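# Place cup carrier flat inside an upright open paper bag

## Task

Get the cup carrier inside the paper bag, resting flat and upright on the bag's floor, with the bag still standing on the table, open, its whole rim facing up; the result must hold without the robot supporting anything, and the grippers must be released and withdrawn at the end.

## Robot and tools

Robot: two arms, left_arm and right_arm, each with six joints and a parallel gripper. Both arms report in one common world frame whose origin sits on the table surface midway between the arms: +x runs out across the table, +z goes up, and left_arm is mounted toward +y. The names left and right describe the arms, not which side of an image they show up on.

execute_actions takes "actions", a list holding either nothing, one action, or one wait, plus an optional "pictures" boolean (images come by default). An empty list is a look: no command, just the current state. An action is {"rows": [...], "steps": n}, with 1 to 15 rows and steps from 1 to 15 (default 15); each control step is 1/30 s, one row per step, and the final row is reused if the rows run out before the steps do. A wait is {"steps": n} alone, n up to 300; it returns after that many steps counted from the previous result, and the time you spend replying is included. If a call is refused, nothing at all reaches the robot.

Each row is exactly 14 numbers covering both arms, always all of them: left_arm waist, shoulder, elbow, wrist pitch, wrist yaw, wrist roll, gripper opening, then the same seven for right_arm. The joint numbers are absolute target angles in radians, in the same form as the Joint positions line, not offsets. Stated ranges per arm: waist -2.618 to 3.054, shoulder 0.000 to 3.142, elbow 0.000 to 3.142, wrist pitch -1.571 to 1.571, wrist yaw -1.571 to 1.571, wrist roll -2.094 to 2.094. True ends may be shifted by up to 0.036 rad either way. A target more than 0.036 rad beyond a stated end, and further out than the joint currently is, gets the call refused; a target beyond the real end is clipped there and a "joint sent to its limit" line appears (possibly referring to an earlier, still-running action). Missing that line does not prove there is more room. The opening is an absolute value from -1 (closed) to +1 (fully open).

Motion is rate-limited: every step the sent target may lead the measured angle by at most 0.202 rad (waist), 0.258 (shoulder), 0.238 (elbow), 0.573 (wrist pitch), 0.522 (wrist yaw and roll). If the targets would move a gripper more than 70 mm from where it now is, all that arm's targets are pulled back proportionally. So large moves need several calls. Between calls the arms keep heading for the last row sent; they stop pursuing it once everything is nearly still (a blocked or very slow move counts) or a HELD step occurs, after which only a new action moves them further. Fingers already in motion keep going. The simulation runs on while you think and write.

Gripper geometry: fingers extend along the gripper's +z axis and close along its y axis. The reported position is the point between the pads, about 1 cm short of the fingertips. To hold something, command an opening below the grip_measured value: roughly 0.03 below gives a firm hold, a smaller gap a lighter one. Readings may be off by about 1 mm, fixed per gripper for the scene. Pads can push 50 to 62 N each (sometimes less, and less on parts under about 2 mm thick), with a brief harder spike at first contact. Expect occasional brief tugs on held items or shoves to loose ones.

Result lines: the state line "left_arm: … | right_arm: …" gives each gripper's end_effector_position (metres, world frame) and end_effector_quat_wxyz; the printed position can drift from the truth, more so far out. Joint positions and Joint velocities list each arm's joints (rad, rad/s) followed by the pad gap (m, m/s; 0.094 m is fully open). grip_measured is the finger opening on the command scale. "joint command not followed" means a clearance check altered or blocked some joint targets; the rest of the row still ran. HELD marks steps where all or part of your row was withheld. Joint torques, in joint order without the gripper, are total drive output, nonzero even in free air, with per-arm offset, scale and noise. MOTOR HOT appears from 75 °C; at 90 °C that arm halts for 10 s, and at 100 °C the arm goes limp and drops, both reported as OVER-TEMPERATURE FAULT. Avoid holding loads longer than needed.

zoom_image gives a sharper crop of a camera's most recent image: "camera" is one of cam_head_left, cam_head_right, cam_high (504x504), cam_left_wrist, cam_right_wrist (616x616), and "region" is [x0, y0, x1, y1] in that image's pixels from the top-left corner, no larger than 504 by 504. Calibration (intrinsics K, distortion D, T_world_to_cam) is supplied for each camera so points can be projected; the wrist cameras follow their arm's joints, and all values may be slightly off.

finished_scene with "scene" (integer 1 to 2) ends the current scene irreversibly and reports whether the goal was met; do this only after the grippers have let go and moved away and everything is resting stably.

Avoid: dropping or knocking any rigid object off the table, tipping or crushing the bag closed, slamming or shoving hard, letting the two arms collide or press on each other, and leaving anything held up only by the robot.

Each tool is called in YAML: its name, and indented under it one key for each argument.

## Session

execute_actions:
  actions: []

Scene clock: 0.00 s of 5400.00 s.
left_arm: end_effector_position=(+0.0986, +0.0079, +0.3850) grip_measured=+1.000 end_effector_quat_wxyz=(+0.435, +0.873, -0.098, +0.198) | right_arm: end_effector_position=(+0.5320, -0.6024, +0.2827) grip_measured=+1.000 end_effector_quat_wxyz=(+0.234, +0.710, +0.537, +0.391)
Joint positions: left_arm=[-1.551  1.211  1.634 -1.013 -0.227  1.959  0.094] | right_arm=[-0.719  2.409  2.758 -1.109 -0.558  1.49   0.094]
Joint velocities: left_arm=[-0.012 -0.007 -0.007 -0.007 -0.066 -0.051  0.   ] | right_arm=[ 0.007 -0.007  0.007  0.022  0.037 -0.081  0.   ]
Joint torques (N m, as the arm reports them, + toward a larger angle): no reading
Motor temperatures (°C, as the motors report them): left_arm=[24 30 26 27 25 24] | right_arm=[22 23 23 25 23 24]
camera_calibration (this result's frames):
cam_left_wrist: T_world_to_cam=[[0.162394, 0.616199, -0.770667, 0.269866], [0.689081, 0.488207, 0.535557, -0.250697], [0.706255, -0.618023, -0.345329, 0.179274], [0, 0, 0, 1]] pos_world=[0.00231296, 0.0668965, 0.404148]
cam_right_wrist: T_world_to_cam=[[-0.595439, 0.569484, -0.566692, 0.811282], [-0.124816, 0.631229, 0.765487, 0.26204], [0.793646, 0.526533, -0.304778, 0.0817583], [0, 0, 0, 1]] pos_world=[0.450888, -0.670468, 0.284077]

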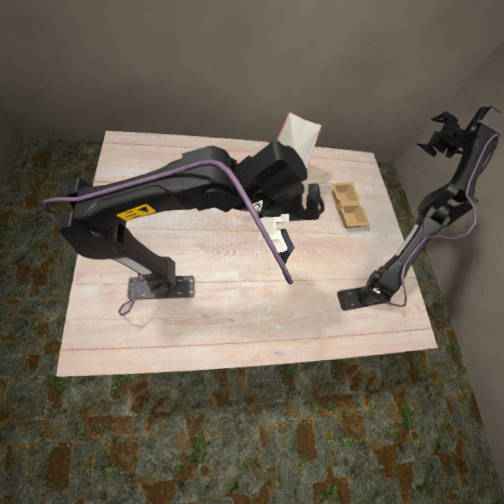

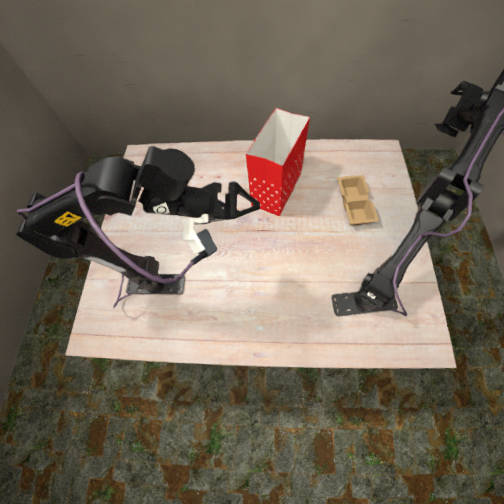

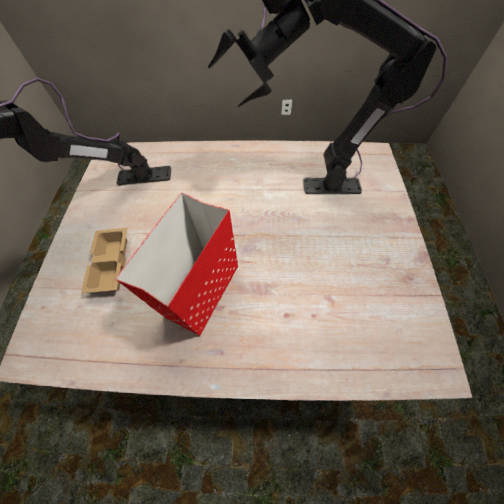

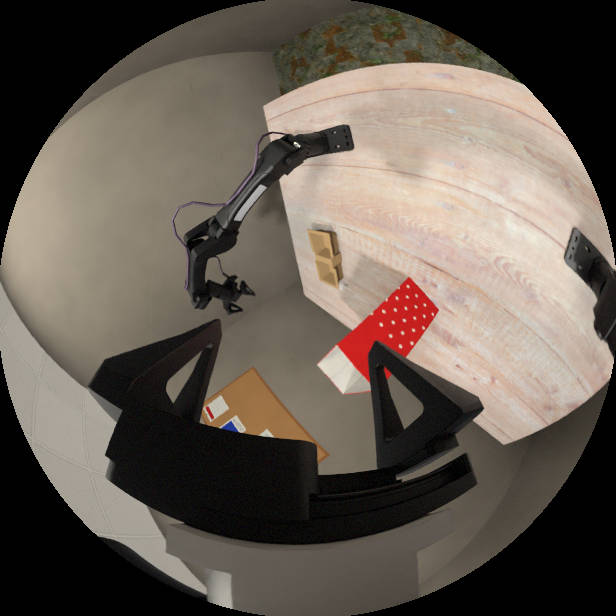

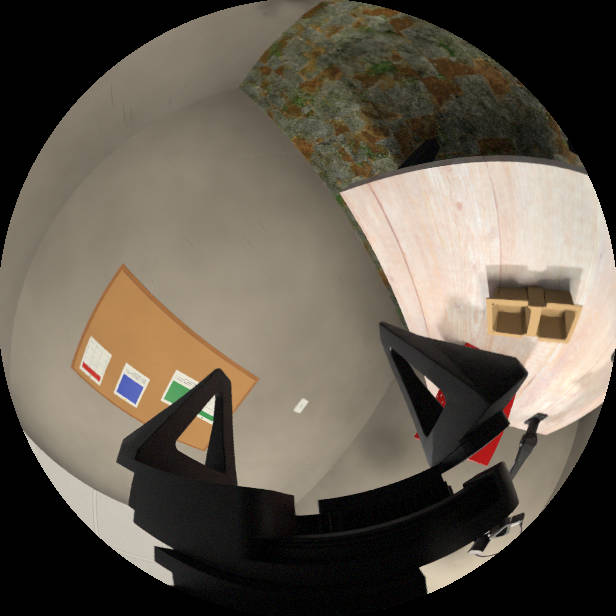

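execute_actions:
  actions:
    - {"rows":[[0.3,1.2,1.4,-1.4,0,0,1,-0.3,1.5,2.1,-1.03,0,1.57,1]],"steps":15}
  pictures: false

execute_actions:
  actions:
    - {"steps":45}
  pictures: false

execute_actions:
  actions:
    - {"rows":[[0.3,1.2,1.4,-1.4,0,0,1,0.58,1.5,2.1,-1.03,0,1.57,1]],"steps":15}
  pictures: false

execute_actions:
  actions:
    - {"steps":20}
  pictures: false

execute_actions:
  actions:
    - {"rows":[[0.3,1.2,1.4,-1.4,0,0,1,0.58,1.75,2.12,-1.03,0,1.57,1]],"steps":15}

Scene clock: 35.47 s of 5400.00 s.
left_arm: end_effector_position=(+0.2575, +0.1945, +0.2432) grip_measured=+1.000 end_effector_quat_wxyz=(+0.204, +0.584, +0.786, +0.019) | right_arm: end_effector_position=(+0.4364, -0.3997, +0.4065) grip_measured=+1.000 end_effector_quat_wxyz=(+0.334, +0.650, +0.594, +0.335)
Joint positions: left_arm=[-0.62   1.211  1.401 -1.349 -0.021  0.686  0.094] | right_arm=[-0.271  1.667  2.127 -1.048 -0.092  1.556  0.094]
Joint velocities: left_arm=[ 2.147  0.007 -0.002 -0.11   0.007 -2.806  0.   ] | right_arm=[-0.149 -1.346 -0.012  0.037  0.374  0.051  0.   ]
Joint torques (N m, as the arm reports them, + toward a larger angle): left_arm=[-0.15 -3.34  6.92  1.05  0.15  0.04] | right_arm=[-1.01 -9.41  4.93  1.63  0.07 -0.01]
Motor temperatures (°C, as the motors report them): left_arm=[24 31 28 31 25 24] | right_arm=[22 31 25 27 23 24]
Steps of this call (steps 1 to 90: nothing new was sent; then 31.97 s passed at rest; steps 91 to 105: all 15 steps of this action). Readings (joint positions):
91: left_arm=[-1.534 1.209 1.619 -1.019 -0.202 1.916] | right_arm=[-0.703 2.375 2.703 -1.086 -0.485 1.500]
92: left_arm=[-1.501 1.202 1.593 -1.040 -0.177 1.863] | right_arm=[-0.680 2.325 2.620 -1.076 -0.396 1.510]
94: left_arm=[-1.415 1.200 1.529 -1.107 -0.136 1.741] | right_arm=[-0.606 2.222 2.480 -1.069 -0.278 1.525]
98: left_arm=[-1.153 1.204 1.415 -1.264 -0.061 1.379] | right_arm=[-0.403 2.006 2.240 -1.049 -0.157 1.542]
105: the state above

Scene clock: 36.97 s of 5400.00 s.
left_arm: end_effector_position=(+0.2776, +0.4152, +0.2399) grip_measured=+1.000 end_effector_quat_wxyz=(+0.184, -0.154, +0.970, +0.034) | right_arm: end_effector_position=(+0.3865, -0.4166, +0.4702) grip_measured=+1.000 end_effector_quat_wxyz=(+0.417, +0.640, +0.541, +0.352)
Joint positions: left_arm=[ 0.301  1.211  1.401 -1.384 -0.007  0.01   0.094] | right_arm=[-0.295  1.506  2.11  -1.02  -0.009  1.567  0.094]
Joint velocities: left_arm=[ 0.007  0.002  0.007 -0.007 -0.007 -0.022  0.   ] | right_arm=[-0.012 -0.007  0.007 -0.037 -0.095 -0.037  0.   ]
Joint torques (N m, as the arm reports them, + toward a larger angle): left_arm=[-0.12 -3.28  6.73  1.22  0.1  -0.06] | right_arm=[-0.5  -5.87  4.94  1.59  0.07  0.02]
Motor temperatures (°C, as the motors report them): left_arm=[24 31 28 30 25 24] | right_arm=[22 31 25 27 23 24]
Steps of this call (steps 1 to 45: the robot went on to your last target). Readings (joint positions):
1: left_arm=[-0.544 1.211 1.401 -1.352 -0.018 0.587] | right_arm=[-0.277 1.618 2.126 -1.043 -0.079 1.557]
2: left_arm=[-0.468 1.211 1.401 -1.355 -0.015 0.487] | right_arm=[-0.284 1.571 2.125 -1.039 -0.064 1.559]
4: left_arm=[-0.315 1.211 1.401 -1.358 -0.011 0.316] | right_arm=[-0.294 1.495 2.125 -1.028 -0.042 1.562]
8: left_arm=[-0.010 1.211 1.401 -1.361 -0.006 0.135] | right_arm=[-0.295 1.453 2.125 -1.016 -0.020 1.564]
45: the state above
All arms were judged still, so your last target was given up. Only a new action makes them travel on or press farther. Fingers that are still opening or closing keep moving.

Scene clock: 37.47 s of 5400.00 s.
left_arm: end_effector_position=(+0.2776, +0.4152, +0.2399) grip_measured=+1.000 end_effector_quat_wxyz=(+0.184, -0.154, +0.970, +0.034) | right_arm: end_effector_position=(+0.2945, -0.0863, +0.4692) grip_measured=+1.000 end_effector_quat_wxyz=(+0.221, +0.344, +0.765, +0.498)
Joint positions: left_arm=[ 0.301  1.211  1.401 -1.384 -0.007  0.01   0.094] | right_arm=[ 0.59   1.509  2.11  -1.02  -0.021  1.567  0.094]
Joint velocities: left_arm=[-0.002  0.012  0.017  0.022 -0.037 -0.081  0.   ] | right_arm=[-0.017  0.002  0.007 -0.051 -0.037 -0.022  0.   ]
Joint torques (N m, as the arm reports them, + toward a larger angle): left_arm=[-0.14 -3.27  6.75  1.23  0.09 -0.05] | right_arm=[-0.82 -5.95  4.93  1.58  0.19  0.  ]
Motor temperatures (°C, as the motors report them): left_arm=[24 31 28 30 25 24] | right_arm=[22 31 25 27 23 24]
Steps of this call (steps 1 to 15: all 15 steps of this action). Readings (joint positions):
1: left_arm=[0.301 1.211 1.401 -1.384 -0.007 0.010] | right_arm=[-0.266 1.506 2.110 -1.020 0.010 1.567]
2: left_arm=[0.301 1.211 1.401 -1.384 -0.007 0.010] | right_arm=[-0.208 1.506 2.110 -1.020 0.019 1.567]
4: left_arm=[0.301 1.211 1.401 -1.384 -0.007 0.010] | right_arm=[-0.059 1.507 2.110 -1.020 0.015 1.567]
8: left_arm=[0.301 1.211 1.401 -1.384 -0.007 0.010] | right_arm=[0.248 1.509 2.110 -1.020 0.006 1.567]
15: the state above

Scene clock: 38.13 s of 5400.00 s.
left_arm: end_effector_position=(+0.2776, +0.4152, +0.2399) grip_measured=+1.000 end_effector_quat_wxyz=(+0.184, -0.154, +0.970, +0.034) | right_arm: end_effector_position=(+0.2965, -0.0886, +0.4692) grip_measured=+1.000 end_effector_quat_wxyz=(+0.226, +0.348, +0.763, +0.496)
Joint positions: left_arm=[ 0.301  1.211  1.401 -1.384 -0.007  0.01   0.094] | right_arm=[ 0.588  1.509  2.11  -1.02  -0.009  1.567  0.094]
Joint velocities: left_arm=[-0.007 -0.002 -0.002 -0.022 -0.007 -0.022  0.   ] | right_arm=[ 0.012  0.007 -0.007  0.022  0.066  0.007  0.   ]
Joint torques (N m, as the arm reports them, + toward a larger angle): left_arm=[-0.13 -3.27  6.77  1.23  0.1  -0.05] | right_arm=[-0.59 -5.95  4.83  1.59  0.13  0.05]
Motor temperatures (°C, as the motors report them): left_arm=[24 31 28 30 25 24] | right_arm=[22 30 25 27 23 24]
Steps of this call (steps 1 to 20: the robot went on to your last target). Readings (joint positions):
1: left_arm=[0.301 1.211 1.401 -1.384 -0.007 0.010] | right_arm=[0.589 1.509 2.110 -1.020 -0.019 1.567]
2: left_arm=[0.301 1.211 1.401 -1.384 -0.007 0.010] | right_arm=[0.588 1.509 2.110 -1.020 -0.016 1.567]
4: left_arm=[0.301 1.211 1.401 -1.384 -0.007 0.010] | right_arm=[0.588 1.509 2.110 -1.020 -0.013 1.567]
8: left_arm=[0.301 1.211 1.401 -1.384 -0.007 0.010] | right_arm=[0.588 1.509 2.110 -1.020 -0.011 1.567]
20: the state above

Scene clock: 38.63 s of 5400.00 s.
left_arm: end_effector_position=(+0.2776, +0.4152, +0.2399) grip_measured=+1.000 end_effector_quat_wxyz=(+0.184, -0.154, +0.970, +0.034) | right_arm: end_effector_position=(+0.3574, -0.0368, +0.3487) grip_measured=+1.000 end_effector_quat_wxyz=(+0.172, +0.378, +0.826, +0.381)
Joint positions: left_arm=[ 0.301  1.211  1.401 -1.384 -0.007  0.01   0.094] | right_arm=[ 0.588  1.786  2.105 -1.028 -0.009  1.567  0.094]
Joint velocities: left_arm=[-0.012  0.007 -0.002 -0.066  0.022 -0.037  0.   ] | right_arm=[-0.012 -0.217  0.017 -0.066  0.037 -0.037  0.   ]
Joint torques (N m, as the arm reports them, + toward a larger angle): left_arm=[-0.12 -3.28  6.75  1.23  0.1  -0.05] | right_arm=[ -0.62 -10.76   7.71   1.45   0.09   0.03]
Motor temperatures (°C, as the motors report them): left_arm=[24 31 28 30 25 24] | right_arm=[22 30 25 28 23 24]
Steps of this call (steps 1 to 15: all 15 steps of this action). Readings (joint positions):
1: left_arm=[0.301 1.211 1.401 -1.384 -0.007 0.010] | right_arm=[0.588 1.523 2.114 -1.022 -0.009 1.567]
2: left_arm=[0.301 1.211 1.401 -1.384 -0.007 0.010] | right_arm=[0.588 1.543 2.123 -1.016 -0.009 1.567]
4: left_arm=[0.301 1.211 1.401 -1.384 -0.007 0.010] | right_arm=[0.588 1.604 2.125 -1.007 -0.009 1.567]
8: left_arm=[0.301 1.211 1.401 -1.384 -0.007 0.010] | right_arm=[0.588 1.756 2.123 -1.008 -0.009 1.567]
15: the state above
camera_calibration (this result's frames):
cam_left_wrist: T_world_to_cam=[[0.459004, -0.884048, 0.0881722, 0.212498], [-0.883415, -0.443623, 0.150922, 0.420562], [-0.0943068, -0.147166, -0.984606, 0.434631], [0, 0, 0, 1]] pos_world=[0.314981, 0.438392, 0.345731]
cam_right_wrist: T_world_to_cam=[[-0.718818, -0.229881, -0.656091, 0.468496], [-0.665747, 0.499403, 0.554417, 0.0947249], [0.200203, 0.835315, -0.512022, 0.238348], [0, 0, 0, 1]] pos_world=[0.352109, -0.138703, 0.376898]

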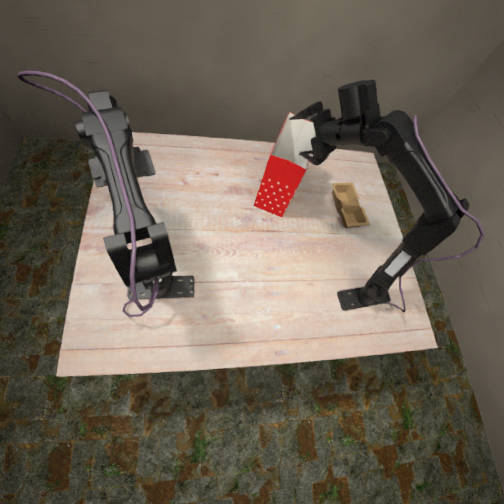

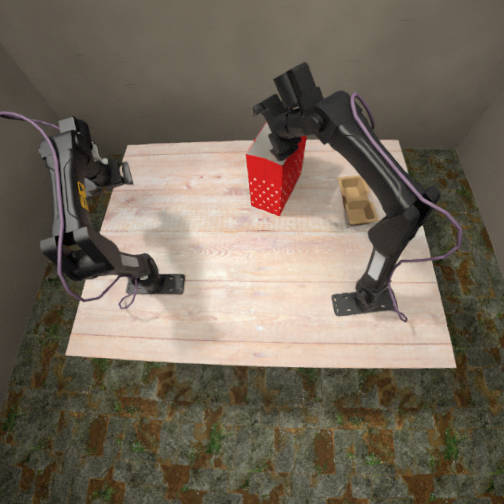

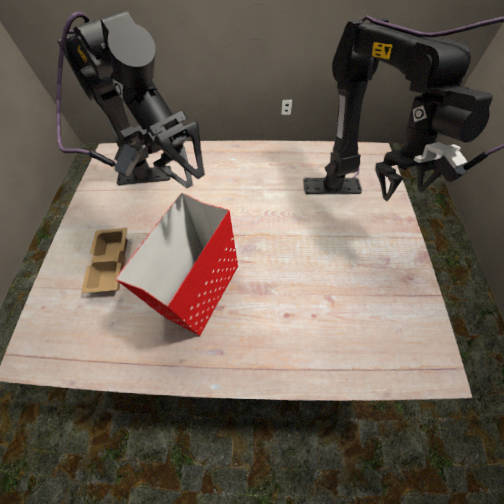

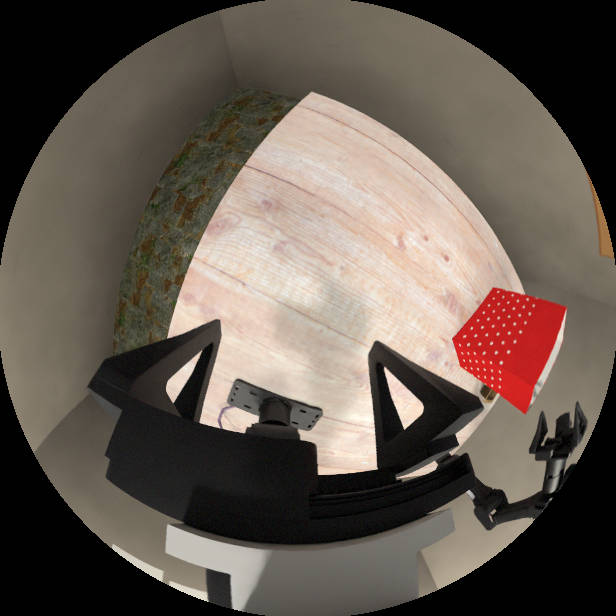

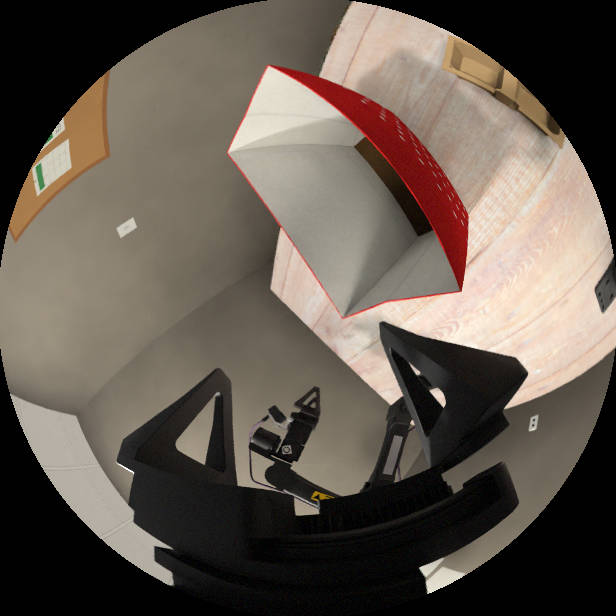

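execute_actions:
  actions:
    - {"rows":[[0.3,1.2,1.4,-1.4,0,0,1,0.65,1.75,2.12,-1.03,0,-0.5,1]],"steps":15}
  pictures: false

execute_actions:
  actions:
    - {"steps":25}

Scene clock: 55.73 s of 5400.00 s.
left_arm: end_effector_position=(+0.2776, +0.4152, +0.2399) grip_measured=+1.000 end_effector_quat_wxyz=(+0.184, -0.154, +0.970, +0.034) | right_arm: end_effector_position=(+0.3334, -0.0190, +0.3596) grip_measured=+1.000 end_effector_quat_wxyz=(+0.388, -0.299, +0.852, +0.181)
Joint positions: left_arm=[ 0.301  1.211  1.401 -1.384 -0.007  0.01   0.094] | right_arm=[ 0.651  1.762  2.105 -1.029 -0.005  0.095  0.094]
Joint velocities: left_arm=[-0.007 -0.017 -0.007 -0.022 -0.037  0.051  0.   ] | right_arm=[ 0.007  0.007 -0.002 -0.066 -0.037 -2.791  0.   ]
Joint torques (N m, as the arm reports them, + toward a larger angle): left_arm=[-0.17 -3.26  6.76  1.23  0.09 -0.06] | right_arm=[-0.24 -9.6   7.78  1.45  0.01 -0.07]
Motor temperatures (°C, as the motors report them): left_arm=[24 31 28 29 25 24] | right_arm=[22 29 26 28 23 24]
Steps of this call (steps 1 to 30: the robot went on to your last target; steps 31 to 90: nothing new was sent; then 13.60 s passed at rest; steps 91 to 105: all 15 steps of this action). Readings (joint positions):
91: left_arm=[0.301 1.211 1.401 -1.384 -0.007 0.010] | right_arm=[0.593 1.762 2.105 -1.029 -0.005 1.484]
92: left_arm=[0.301 1.211 1.401 -1.384 -0.007 0.010] | right_arm=[0.604 1.762 2.105 -1.029 -0.003 1.385]
94: left_arm=[0.301 1.211 1.401 -1.384 -0.007 0.010] | right_arm=[0.632 1.762 2.105 -1.029 -0.003 1.187]
98: left_arm=[0.301 1.211 1.401 -1.384 -0.007 0.010] | right_arm=[0.651 1.762 2.105 -1.029 -0.005 0.790]
105: the state above

Scene clock: 56.57 s of 5400.00 s.
left_arm: end_effector_position=(+0.2776, +0.4152, +0.2399) grip_measured=+1.000 end_effector_quat_wxyz=(+0.184, -0.154, +0.970, +0.034) | right_arm: end_effector_position=(+0.3334, -0.0190, +0.3596) grip_measured=+1.000 end_effector_quat_wxyz=(+0.424, -0.533, +0.730, +0.061)
Joint positions: left_arm=[ 0.301  1.211  1.401 -1.384 -0.007  0.01   0.094] | right_arm=[ 0.651  1.762  2.105 -1.029 -0.005 -0.491  0.094]
Joint velocities: left_arm=[ 0.002  0.002 -0.002  0.081  0.007 -0.007  0.   ] | right_arm=[-0.012  0.002 -0.017  0.022 -0.022  0.007  0.   ]
Joint torques (N m, as the arm reports them, + toward a larger angle): left_arm=[-0.13 -3.27  6.75  1.23  0.1  -0.05] | right_arm=[-0.03 -9.72  7.71  1.5   0.06 -0.08]
Motor temperatures (°C, as the motors report them): left_arm=[24 31 28 29 25 24] | right_arm=[22 29 26 28 23 24]
Steps of this call (steps 1 to 25: the robot went on to your last target). Readings (joint positions):
1: left_arm=[0.301 1.211 1.401 -1.384 -0.007 0.010] | right_arm=[0.651 1.762 2.105 -1.029 -0.005 -0.005]
2: left_arm=[0.301 1.211 1.401 -1.384 -0.007 0.010] | right_arm=[0.651 1.762 2.105 -1.029 -0.005 -0.100]
4: left_arm=[0.301 1.211 1.401 -1.384 -0.007 0.010] | right_arm=[0.651 1.762 2.105 -1.029 -0.005 -0.242]
8: left_arm=[0.301 1.211 1.401 -1.384 -0.007 0.010] | right_arm=[0.651 1.762 2.105 -1.029 -0.005 -0.391]
25: the state above
camera_calibration (this result's frames):
cam_left_wrist: T_world_to_cam=[[0.459004, -0.884048, 0.0881722, 0.212498], [-0.883415, -0.443623, 0.150922, 0.420562], [-0.0943068, -0.147166, -0.984606, 0.434631], [0, 0, 0, 1]] pos_world=[0.314981, 0.438392, 0.345731]
cam_right_wrist: T_world_to_cam=[[0.712027, -0.671587, 0.204912, -0.332615], [-0.584583, -0.728656, -0.356823, 0.341121], [0.388948, 0.134279, -0.911421, 0.301253], [0, 0, 0, 1]] pos_world=[0.319072, -0.0152721, 0.464445]

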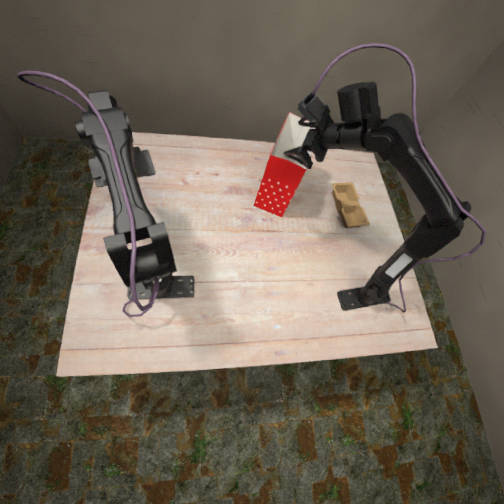

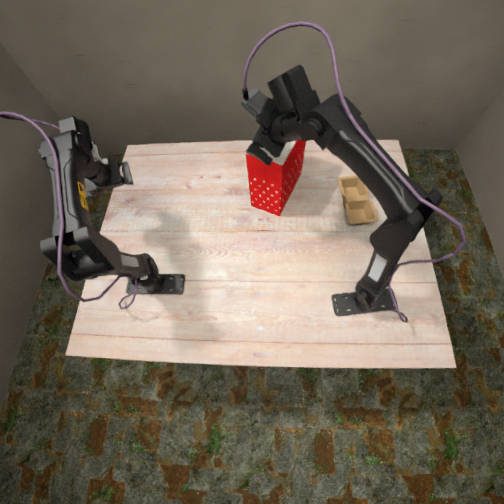

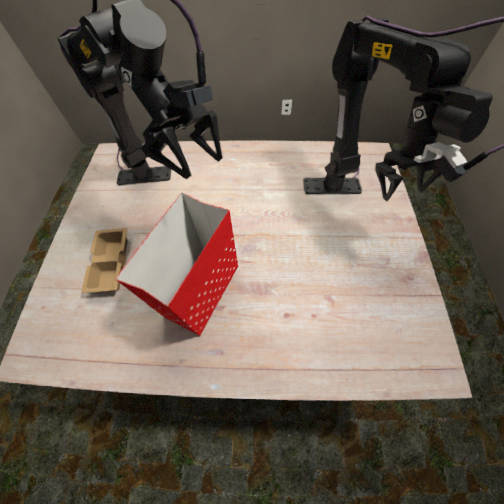

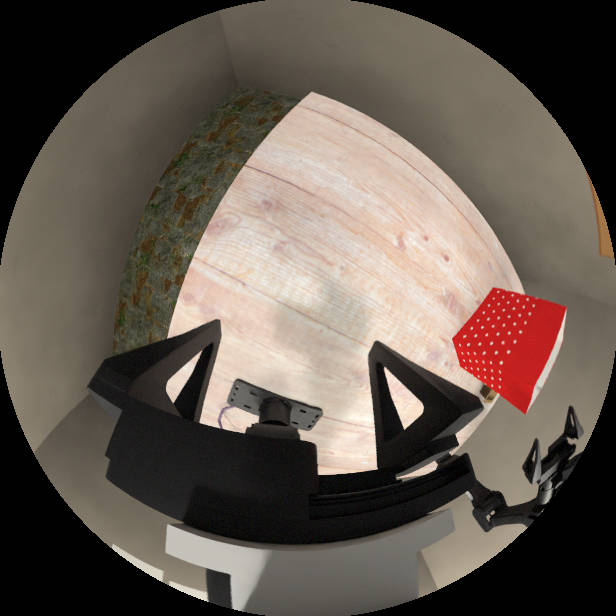

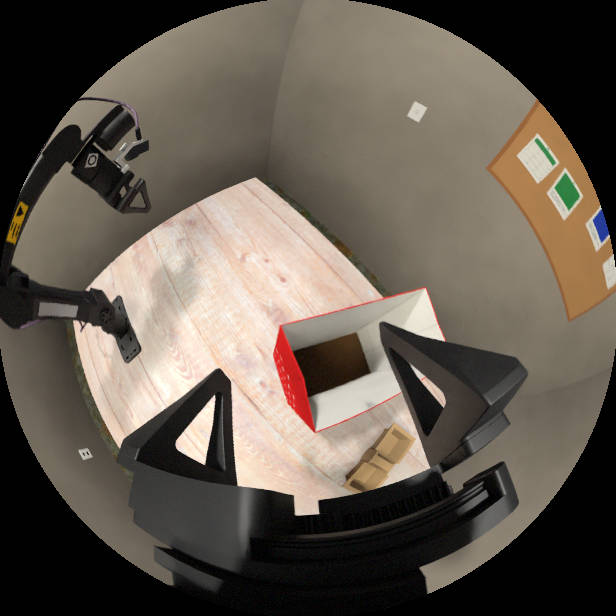

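execute_actions:
  actions:
    - {"rows":[[0.3,1.2,1.4,-1.4,0,0,1,0.65,1.8,2.0,-0.9,0,-0.5,1],[0.3,1.2,1.4,-1.4,0,0,1,0.65,1.8,2.0,-0.9,0,-0.5,1],[0.3,1.2,1.4,-1.4,0,0,1,0.65,1.8,2.0,-0.9,0,-0.5,1],[0.3,1.2,1.4,-1.4,0,0,1,0.65,1.8,2.0,-0.9,0,-0.5,1],[0.3,1.2,1.4,-1.4,0,0,1,0.65,1.8,2.0,-0.9,0,-0.5,1],[0.3,1.2,1.4,-1.4,0,0,1,0.65,1.78,1.81,-0.69,0,-0.5,1]],"steps":15}

Scene clock: 70.40 s of 5400.00 s.
left_arm: end_effector_position=(+0.2776, +0.4152, +0.2399) grip_measured=+1.000 end_effector_quat_wxyz=(+0.184, -0.154, +0.970, +0.034) | right_arm: end_effector_position=(+0.3589, +0.0057, +0.2648) grip_measured=+1.000 end_effector_quat_wxyz=(+0.394, -0.542, +0.740, +0.057)
Joint positions: left_arm=[ 0.301  1.211  1.401 -1.384 -0.007  0.01   0.094] | right_arm=[ 0.651  1.807  1.805 -0.749 -0.005 -0.493  0.094]
Joint velocities: left_arm=[ 0.007  0.012 -0.002  0.037  0.022 -0.007  0.   ] | right_arm=[ 0.002 -0.081  0.007  0.315  0.022  0.051  0.   ]
Joint torques (N m, as the arm reports them, + toward a larger angle): left_arm=[-0.13 -3.27  6.77  1.23  0.09 -0.05] | right_arm=[  0.03 -11.88   7.76   1.61   0.03  -0.11]
Motor temperatures (°C, as the motors report them): left_arm=[24 31 28 29 25 24] | right_arm=[22 28 26 29 23 24]
Steps of this call (steps 1 to 30: the robot went on to your last target; steps 31 to 90: nothing new was sent; then 10.33 s passed at rest; steps 91 to 105: all 15 steps of this action). Readings (joint positions):
91: left_arm=[0.301 1.211 1.401 -1.384 -0.007 0.010] | right_arm=[0.651 1.762 2.088 -1.007 -0.005 -0.493]
92: left_arm=[0.301 1.211 1.401 -1.384 -0.007 0.010] | right_arm=[0.651 1.761 2.069 -0.981 -0.005 -0.493]
94: left_arm=[0.301 1.211 1.401 -1.384 -0.007 0.010] | right_arm=[0.651 1.775 2.037 -0.952 -0.005 -0.493]
98: left_arm=[0.301 1.211 1.401 -1.384 -0.007 0.010] | right_arm=[0.651 1.781 1.875 -0.817 -0.005 -0.493]
105: the state above
camera_calibration (this result's frames):
cam_left_wrist: T_world_to_cam=[[0.459004, -0.884048, 0.0881722, 0.212498], [-0.883415, -0.443623, 0.150922, 0.420562], [-0.0943068, -0.147166, -0.984606, 0.434631], [0, 0, 0, 1]] pos_world=[0.314981, 0.438392, 0.345731]
cam_right_wrist: T_world_to_cam=[[0.722639, -0.660737, 0.203026, -0.318176], [-0.598793, -0.745125, -0.29366, 0.328672], [0.345312, 0.0906398, -0.934101, 0.223495], [0, 0, 0, 1]] pos_world=[0.349557, 0.0144138, 0.369882]

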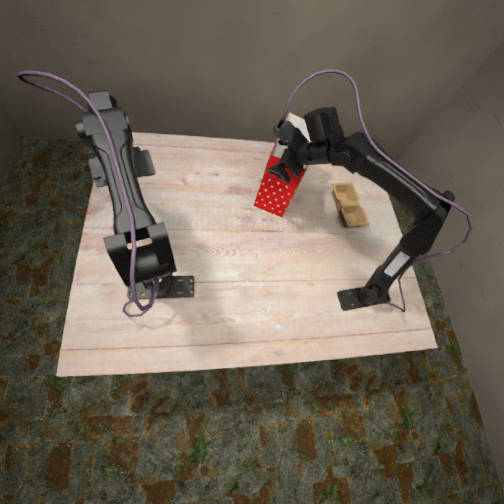

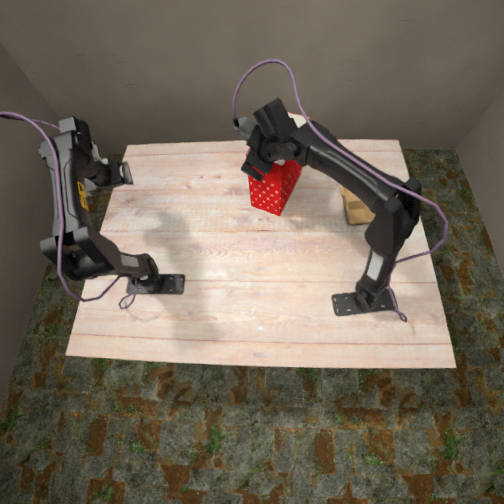

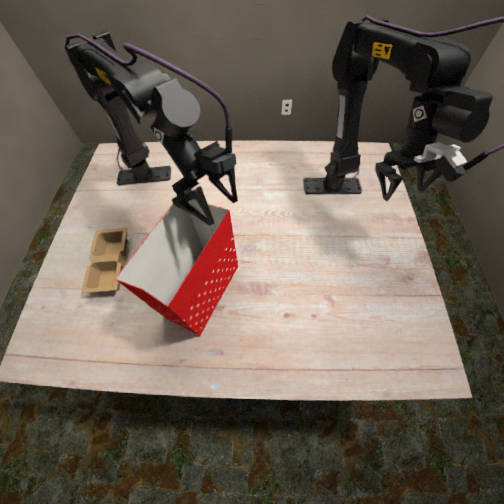

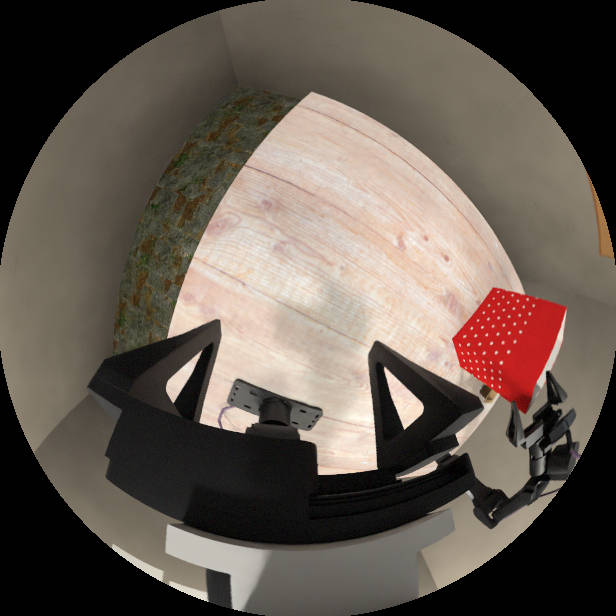

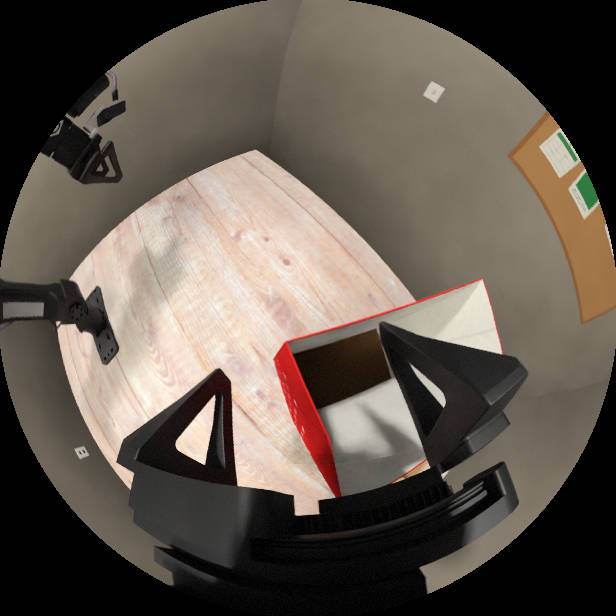

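execute_actions:
  actions:
    - {"rows":[[0.3,1.2,1.4,-1.4,0,0,1,0.64,1.78,1.7,-0.69,0,-0.5,1]],"steps":15}
  pictures: false

execute_actions:
  actions:
    - {"rows":[[0.3,1.2,1.4,-1.4,0,0,1,0.64,1.78,1.7,-0.69,0,-0.5,-1]],"steps":15}
  pictures: false

execute_actions:
  actions:
    - {"steps":25}

Scene clock: 76.20 s of 5400.00 s.
left_arm: end_effector_position=(+0.2776, +0.4152, +0.2399) grip_measured=+1.000 end_effector_quat_wxyz=(+0.184, -0.154, +0.970, +0.034) | right_arm: end_effector_position=(+0.3554, +0.0022, +0.2403) grip_measured=+1.000 end_effector_quat_wxyz=(+0.381, -0.545, +0.745, +0.055)
Joint positions: left_arm=[ 0.301  1.211  1.401 -1.384 -0.007  0.01   0.094] | right_arm=[ 0.651  1.791  1.706 -0.694 -0.005 -0.493  0.094]
Joint velocities: left_arm=[-0.012 -0.007 -0.007 -0.022  0.022 -0.022  0.   ] | right_arm=[ 0.002  0.007  0.012  0.022 -0.051 -0.022  0.   ]
Joint torques (N m, as the arm reports them, + toward a larger angle): left_arm=[-0.14 -3.25  6.75  1.23  0.1  -0.05] | right_arm=[ -1.04 -10.81   7.     1.41   0.05  -0.07]
Motor temperatures (°C, as the motors report them): left_arm=[24 31 28 29 25 25] | right_arm=[22 29 26 29 23 24]
Steps of this call (steps 1 to 30: the robot went on to your last target; steps 31 to 90: nothing new was sent; then 2.30 s passed at rest; steps 91 to 105: all 15 steps of this action). Readings (joint positions):
91: left_arm=[0.301 1.211 1.401 -1.384 -0.007 0.010] | right_arm=[0.651 1.796 1.788 -0.693 -0.005 -0.493]
92: left_arm=[0.301 1.211 1.401 -1.384 -0.007 0.010] | right_arm=[0.651 1.788 1.765 -0.686 -0.005 -0.493]
94: left_arm=[0.301 1.211 1.401 -1.384 -0.007 0.010] | right_arm=[0.651 1.786 1.730 -0.686 -0.005 -0.493]
98: left_arm=[0.301 1.211 1.401 -1.384 -0.007 0.010] | right_arm=[0.651 1.791 1.706 -0.694 -0.005 -0.493]
105: the state above

Scene clock: 76.70 s of 5400.00 s.
left_arm: end_effector_position=(+0.2776, +0.4152, +0.2399) grip_measured=+1.000 end_effector_quat_wxyz=(+0.184, -0.154, +0.970, +0.034) | right_arm: end_effector_position=(+0.3566, +0.0010, +0.2403) grip_measured=-0.977 end_effector_quat_wxyz=(+0.381, -0.544, +0.746, +0.054)
Joint positions: left_arm=[ 0.301  1.211  1.401 -1.384 -0.007  0.01   0.094] | right_arm=[ 0.648  1.791  1.706 -0.694 -0.004 -0.493  0.001]
Joint velocities: left_arm=[-0.002  0.002 -0.002 -0.037 -0.022 -0.037  0.   ] | right_arm=[-0.012 -0.002  0.012 -0.022 -0.037  0.007 -0.001]
Joint torques (N m, as the arm reports them, + toward a larger angle): left_arm=[-0.16 -3.27  6.73  1.24  0.09 -0.06] | right_arm=[ -0.43 -10.68   7.05   1.41   0.03  -0.08]
Motor temperatures (°C, as the motors report them): left_arm=[24 31 28 29 25 25] | right_arm=[22 29 26 29 23 24]
Steps of this call (steps 1 to 15: all 15 steps of this action). Readings (joint positions):
1: left_arm=[0.301 1.211 1.401 -1.384 -0.007 0.010] | right_arm=[0.651 1.791 1.706 -0.694 -0.005 -0.493]
2: left_arm=[0.301 1.211 1.401 -1.384 -0.007 0.010] | right_arm=[0.651 1.791 1.706 -0.694 -0.005 -0.493]
4: left_arm=[0.301 1.211 1.401 -1.384 -0.007 0.010] | right_arm=[0.651 1.791 1.706 -0.694 -0.005 -0.493]
8: left_arm=[0.301 1.211 1.401 -1.384 -0.007 0.010] | right_arm=[0.651 1.791 1.706 -0.694 -0.005 -0.493]
15: the state above

Scene clock: 77.53 s of 5400.00 s.
left_arm: end_effector_position=(+0.2776, +0.4152, +0.2399) grip_measured=+1.000 end_effector_quat_wxyz=(+0.184, -0.154, +0.970, +0.034) | right_arm: end_effector_position=(+0.3567, +0.0008, +0.2403) grip_measured=-0.977 end_effector_quat_wxyz=(+0.381, -0.543, +0.746, +0.054)
Joint positions: left_arm=[ 0.301  1.211  1.401 -1.384 -0.007  0.01   0.094] | right_arm=[ 0.648  1.791  1.706 -0.694 -0.004 -0.493  0.001]
Joint velocities: left_arm=[-0.007 -0.012  0.017 -0.051 -0.007  0.081  0.   ] | right_arm=[-0.017 -0.002 -0.012 -0.051 -0.022 -0.066 -0.   ]
Joint torques (N m, as the arm reports them, + toward a larger angle): left_arm=[-0.15 -3.28  6.73  1.24  0.09 -0.04] | right_arm=[ -0.6  -10.77   6.76   1.45   0.07  -0.08]
Motor temperatures (°C, as the motors report them): left_arm=[24 31 28 29 25 25] | right_arm=[22 29 26 29 23 24]
Steps of this call (steps 1 to 15: the robot went on to your last target; steps 16 to 25: nothing new was sent). Readings (joint positions):
1: left_arm=[0.301 1.211 1.401 -1.384 -0.007 0.010] | right_arm=[0.648 1.791 1.706 -0.694 -0.004 -0.493]
2: left_arm=[0.301 1.211 1.401 -1.384 -0.007 0.010] | right_arm=[0.648 1.791 1.706 -0.694 -0.004 -0.493]
4: left_arm=[0.301 1.211 1.401 -1.384 -0.007 0.010] | right_arm=[0.648 1.791 1.706 -0.694 -0.004 -0.493]
8: left_arm=[0.301 1.211 1.401 -1.384 -0.007 0.010] | right_arm=[0.648 1.791 1.706 -0.694 -0.004 -0.493]
25: the state above
All arms were judged still, so your last target was given up. Only a new action makes them travel on or press farther. Fingers that are still opening or closing keep moving.
camera_calibration (this result's frames):
cam_left_wrist: T_world_to_cam=[[0.459004, -0.884048, 0.0881722, 0.212498], [-0.883415, -0.443623, 0.150922, 0.420562], [-0.0943068, -0.147166, -0.984606, 0.434631], [0, 0, 0, 1]] pos_world=[0.314981, 0.438392, 0.345731]
cam_right_wrist: T_world_to_cam=[[0.723919, -0.659556, 0.202307, -0.315078], [-0.607192, -0.748346, -0.267013, 0.313152], [0.327505, 0.0704567, -0.942219, 0.210152], [0, 0, 0, 1]] pos_world=[0.349408, 0.0117276, 0.345367]

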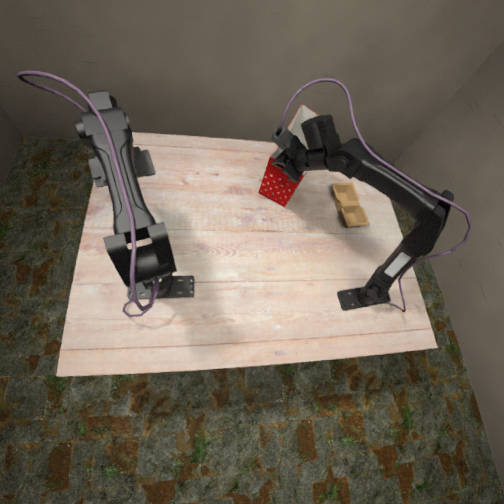

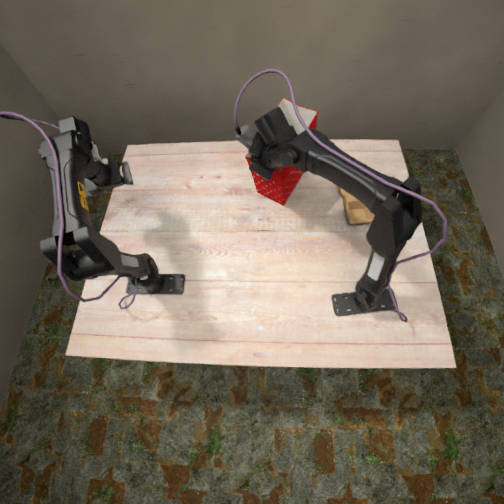

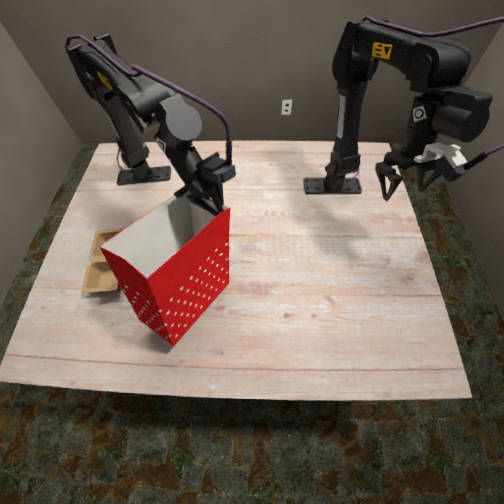

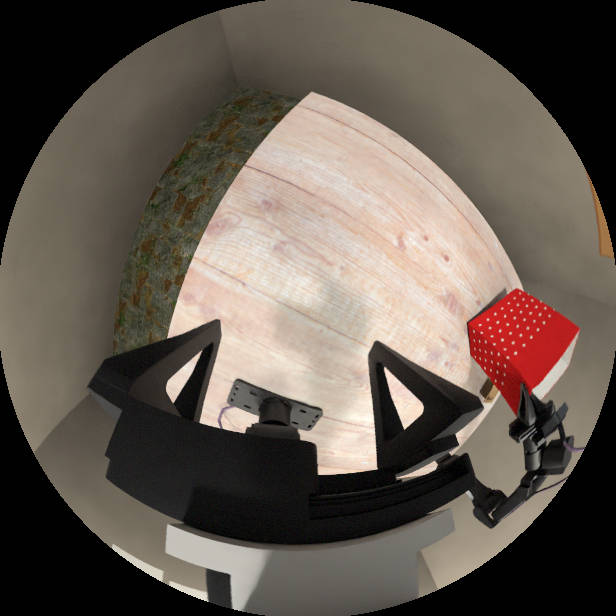

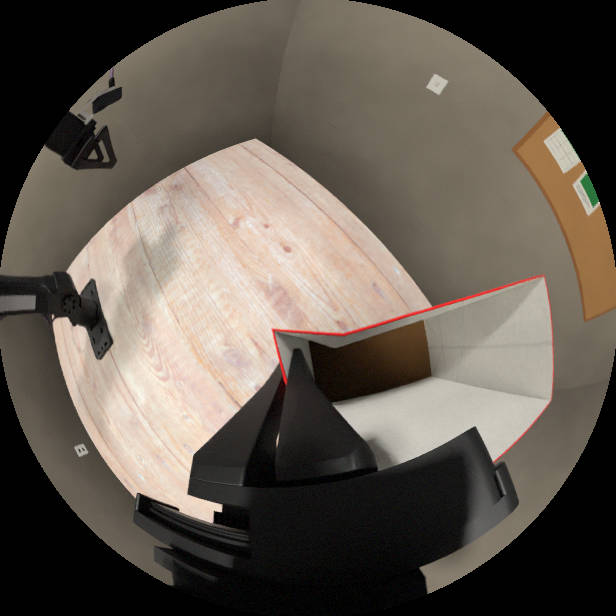

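execute_actions:
  actions: []

Scene clock: 93.40 s of 5400.00 s.
left_arm: end_effector_position=(+0.2776, +0.4152, +0.2399) grip_measured=+1.000 end_effector_quat_wxyz=(+0.184, -0.154, +0.970, +0.034) | right_arm: end_effector_position=(+0.3567, +0.0008, +0.2403) grip_measured=-0.977 end_effector_quat_wxyz=(+0.381, -0.543, +0.746, +0.054)
Joint positions: left_arm=[ 0.301  1.211  1.401 -1.384 -0.007  0.01   0.094] | right_arm=[ 0.648  1.791  1.706 -0.694 -0.004 -0.493  0.001]
Joint velocities: left_arm=[-0.002 -0.007  0.012 -0.051  0.037 -0.051  0.   ] | right_arm=[-0.007 -0.012 -0.007 -0.139 -0.051  0.037 -0.   ]
Joint torques (N m, as the arm reports them, + toward a larger angle): left_arm=[-0.12 -3.26  6.75  1.23  0.09 -0.06] | right_arm=[ -0.76 -10.82   6.88   1.43   0.03  -0.07]
Motor temperatures (°C, as the motors report them): left_arm=[24 31 28 29 25 25] | right_arm=[22 29 26 29 23 24]
Steps of this call (steps 1 to 360: nothing new was sent; then 3.87 s passed at rest). Readings (joint positions):
1: left_arm=[0.301 1.211 1.401 -1.384 -0.007 0.010] | right_arm=[0.648 1.791 1.706 -0.694 -0.004 -0.493]
2: left_arm=[0.301 1.211 1.401 -1.384 -0.007 0.010] | right_arm=[0.648 1.791 1.706 -0.694 -0.004 -0.493]
4: left_arm=[0.301 1.211 1.401 -1.384 -0.007 0.010] | right_arm=[0.648 1.791 1.706 -0.694 -0.004 -0.493]
8: left_arm=[0.301 1.211 1.401 -1.384 -0.007 0.010] | right_arm=[0.648 1.791 1.706 -0.694 -0.004 -0.493]
360: the state above
camera_calibration (this result's frames):
cam_left_wrist: T_world_to_cam=[[0.459004, -0.884048, 0.0881722, 0.212498], [-0.883415, -0.443623, 0.150922, 0.420562], [-0.0943068, -0.147166, -0.984606, 0.434631], [0, 0, 0, 1]] pos_world=[0.314981, 0.438392, 0.345731]
cam_right_wrist: T_world_to_cam=[[0.723919, -0.659556, 0.202307, -0.315078], [-0.607192, -0.748346, -0.267013, 0.313152], [0.327505, 0.0704567, -0.942219, 0.210152], [0, 0, 0, 1]] pos_world=[0.349408, 0.0117276, 0.345367]

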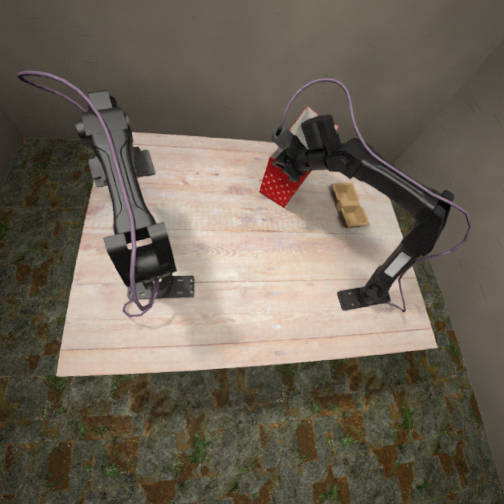

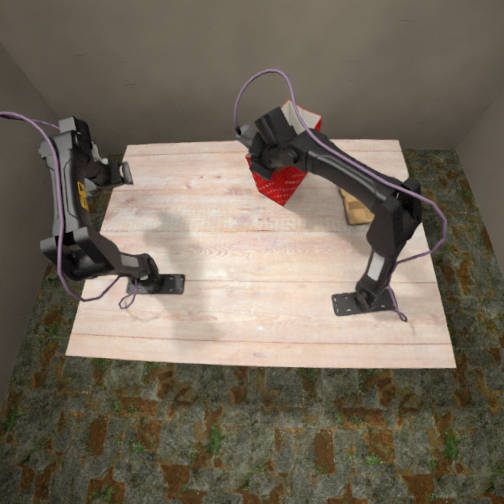

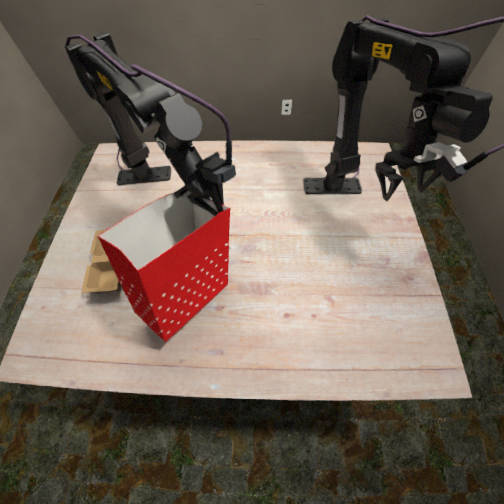

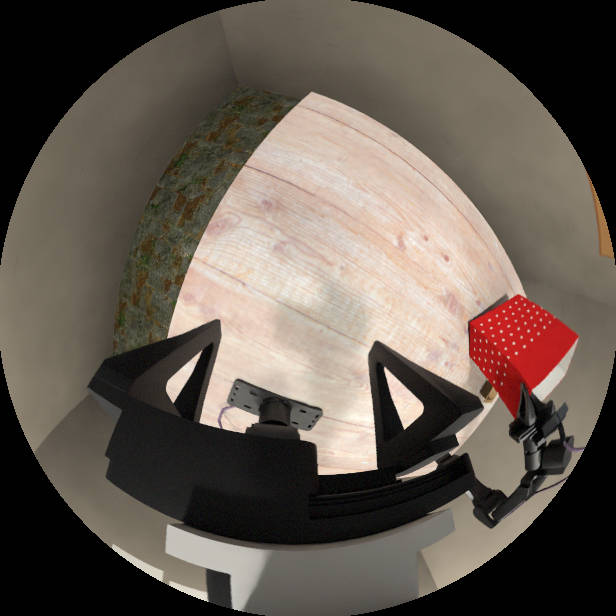

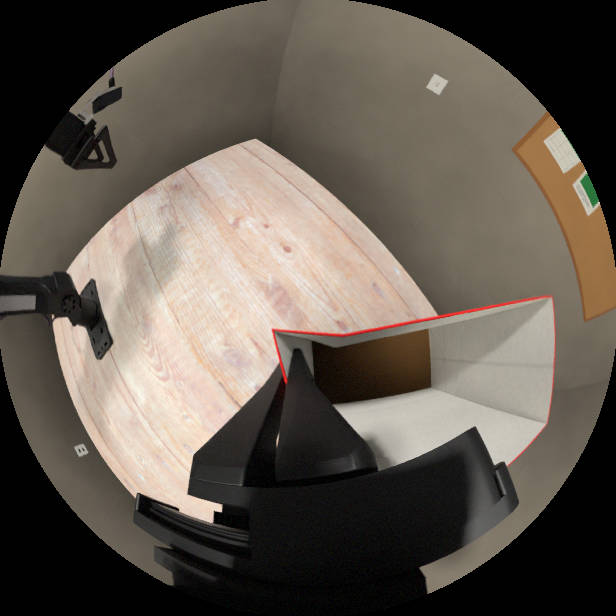

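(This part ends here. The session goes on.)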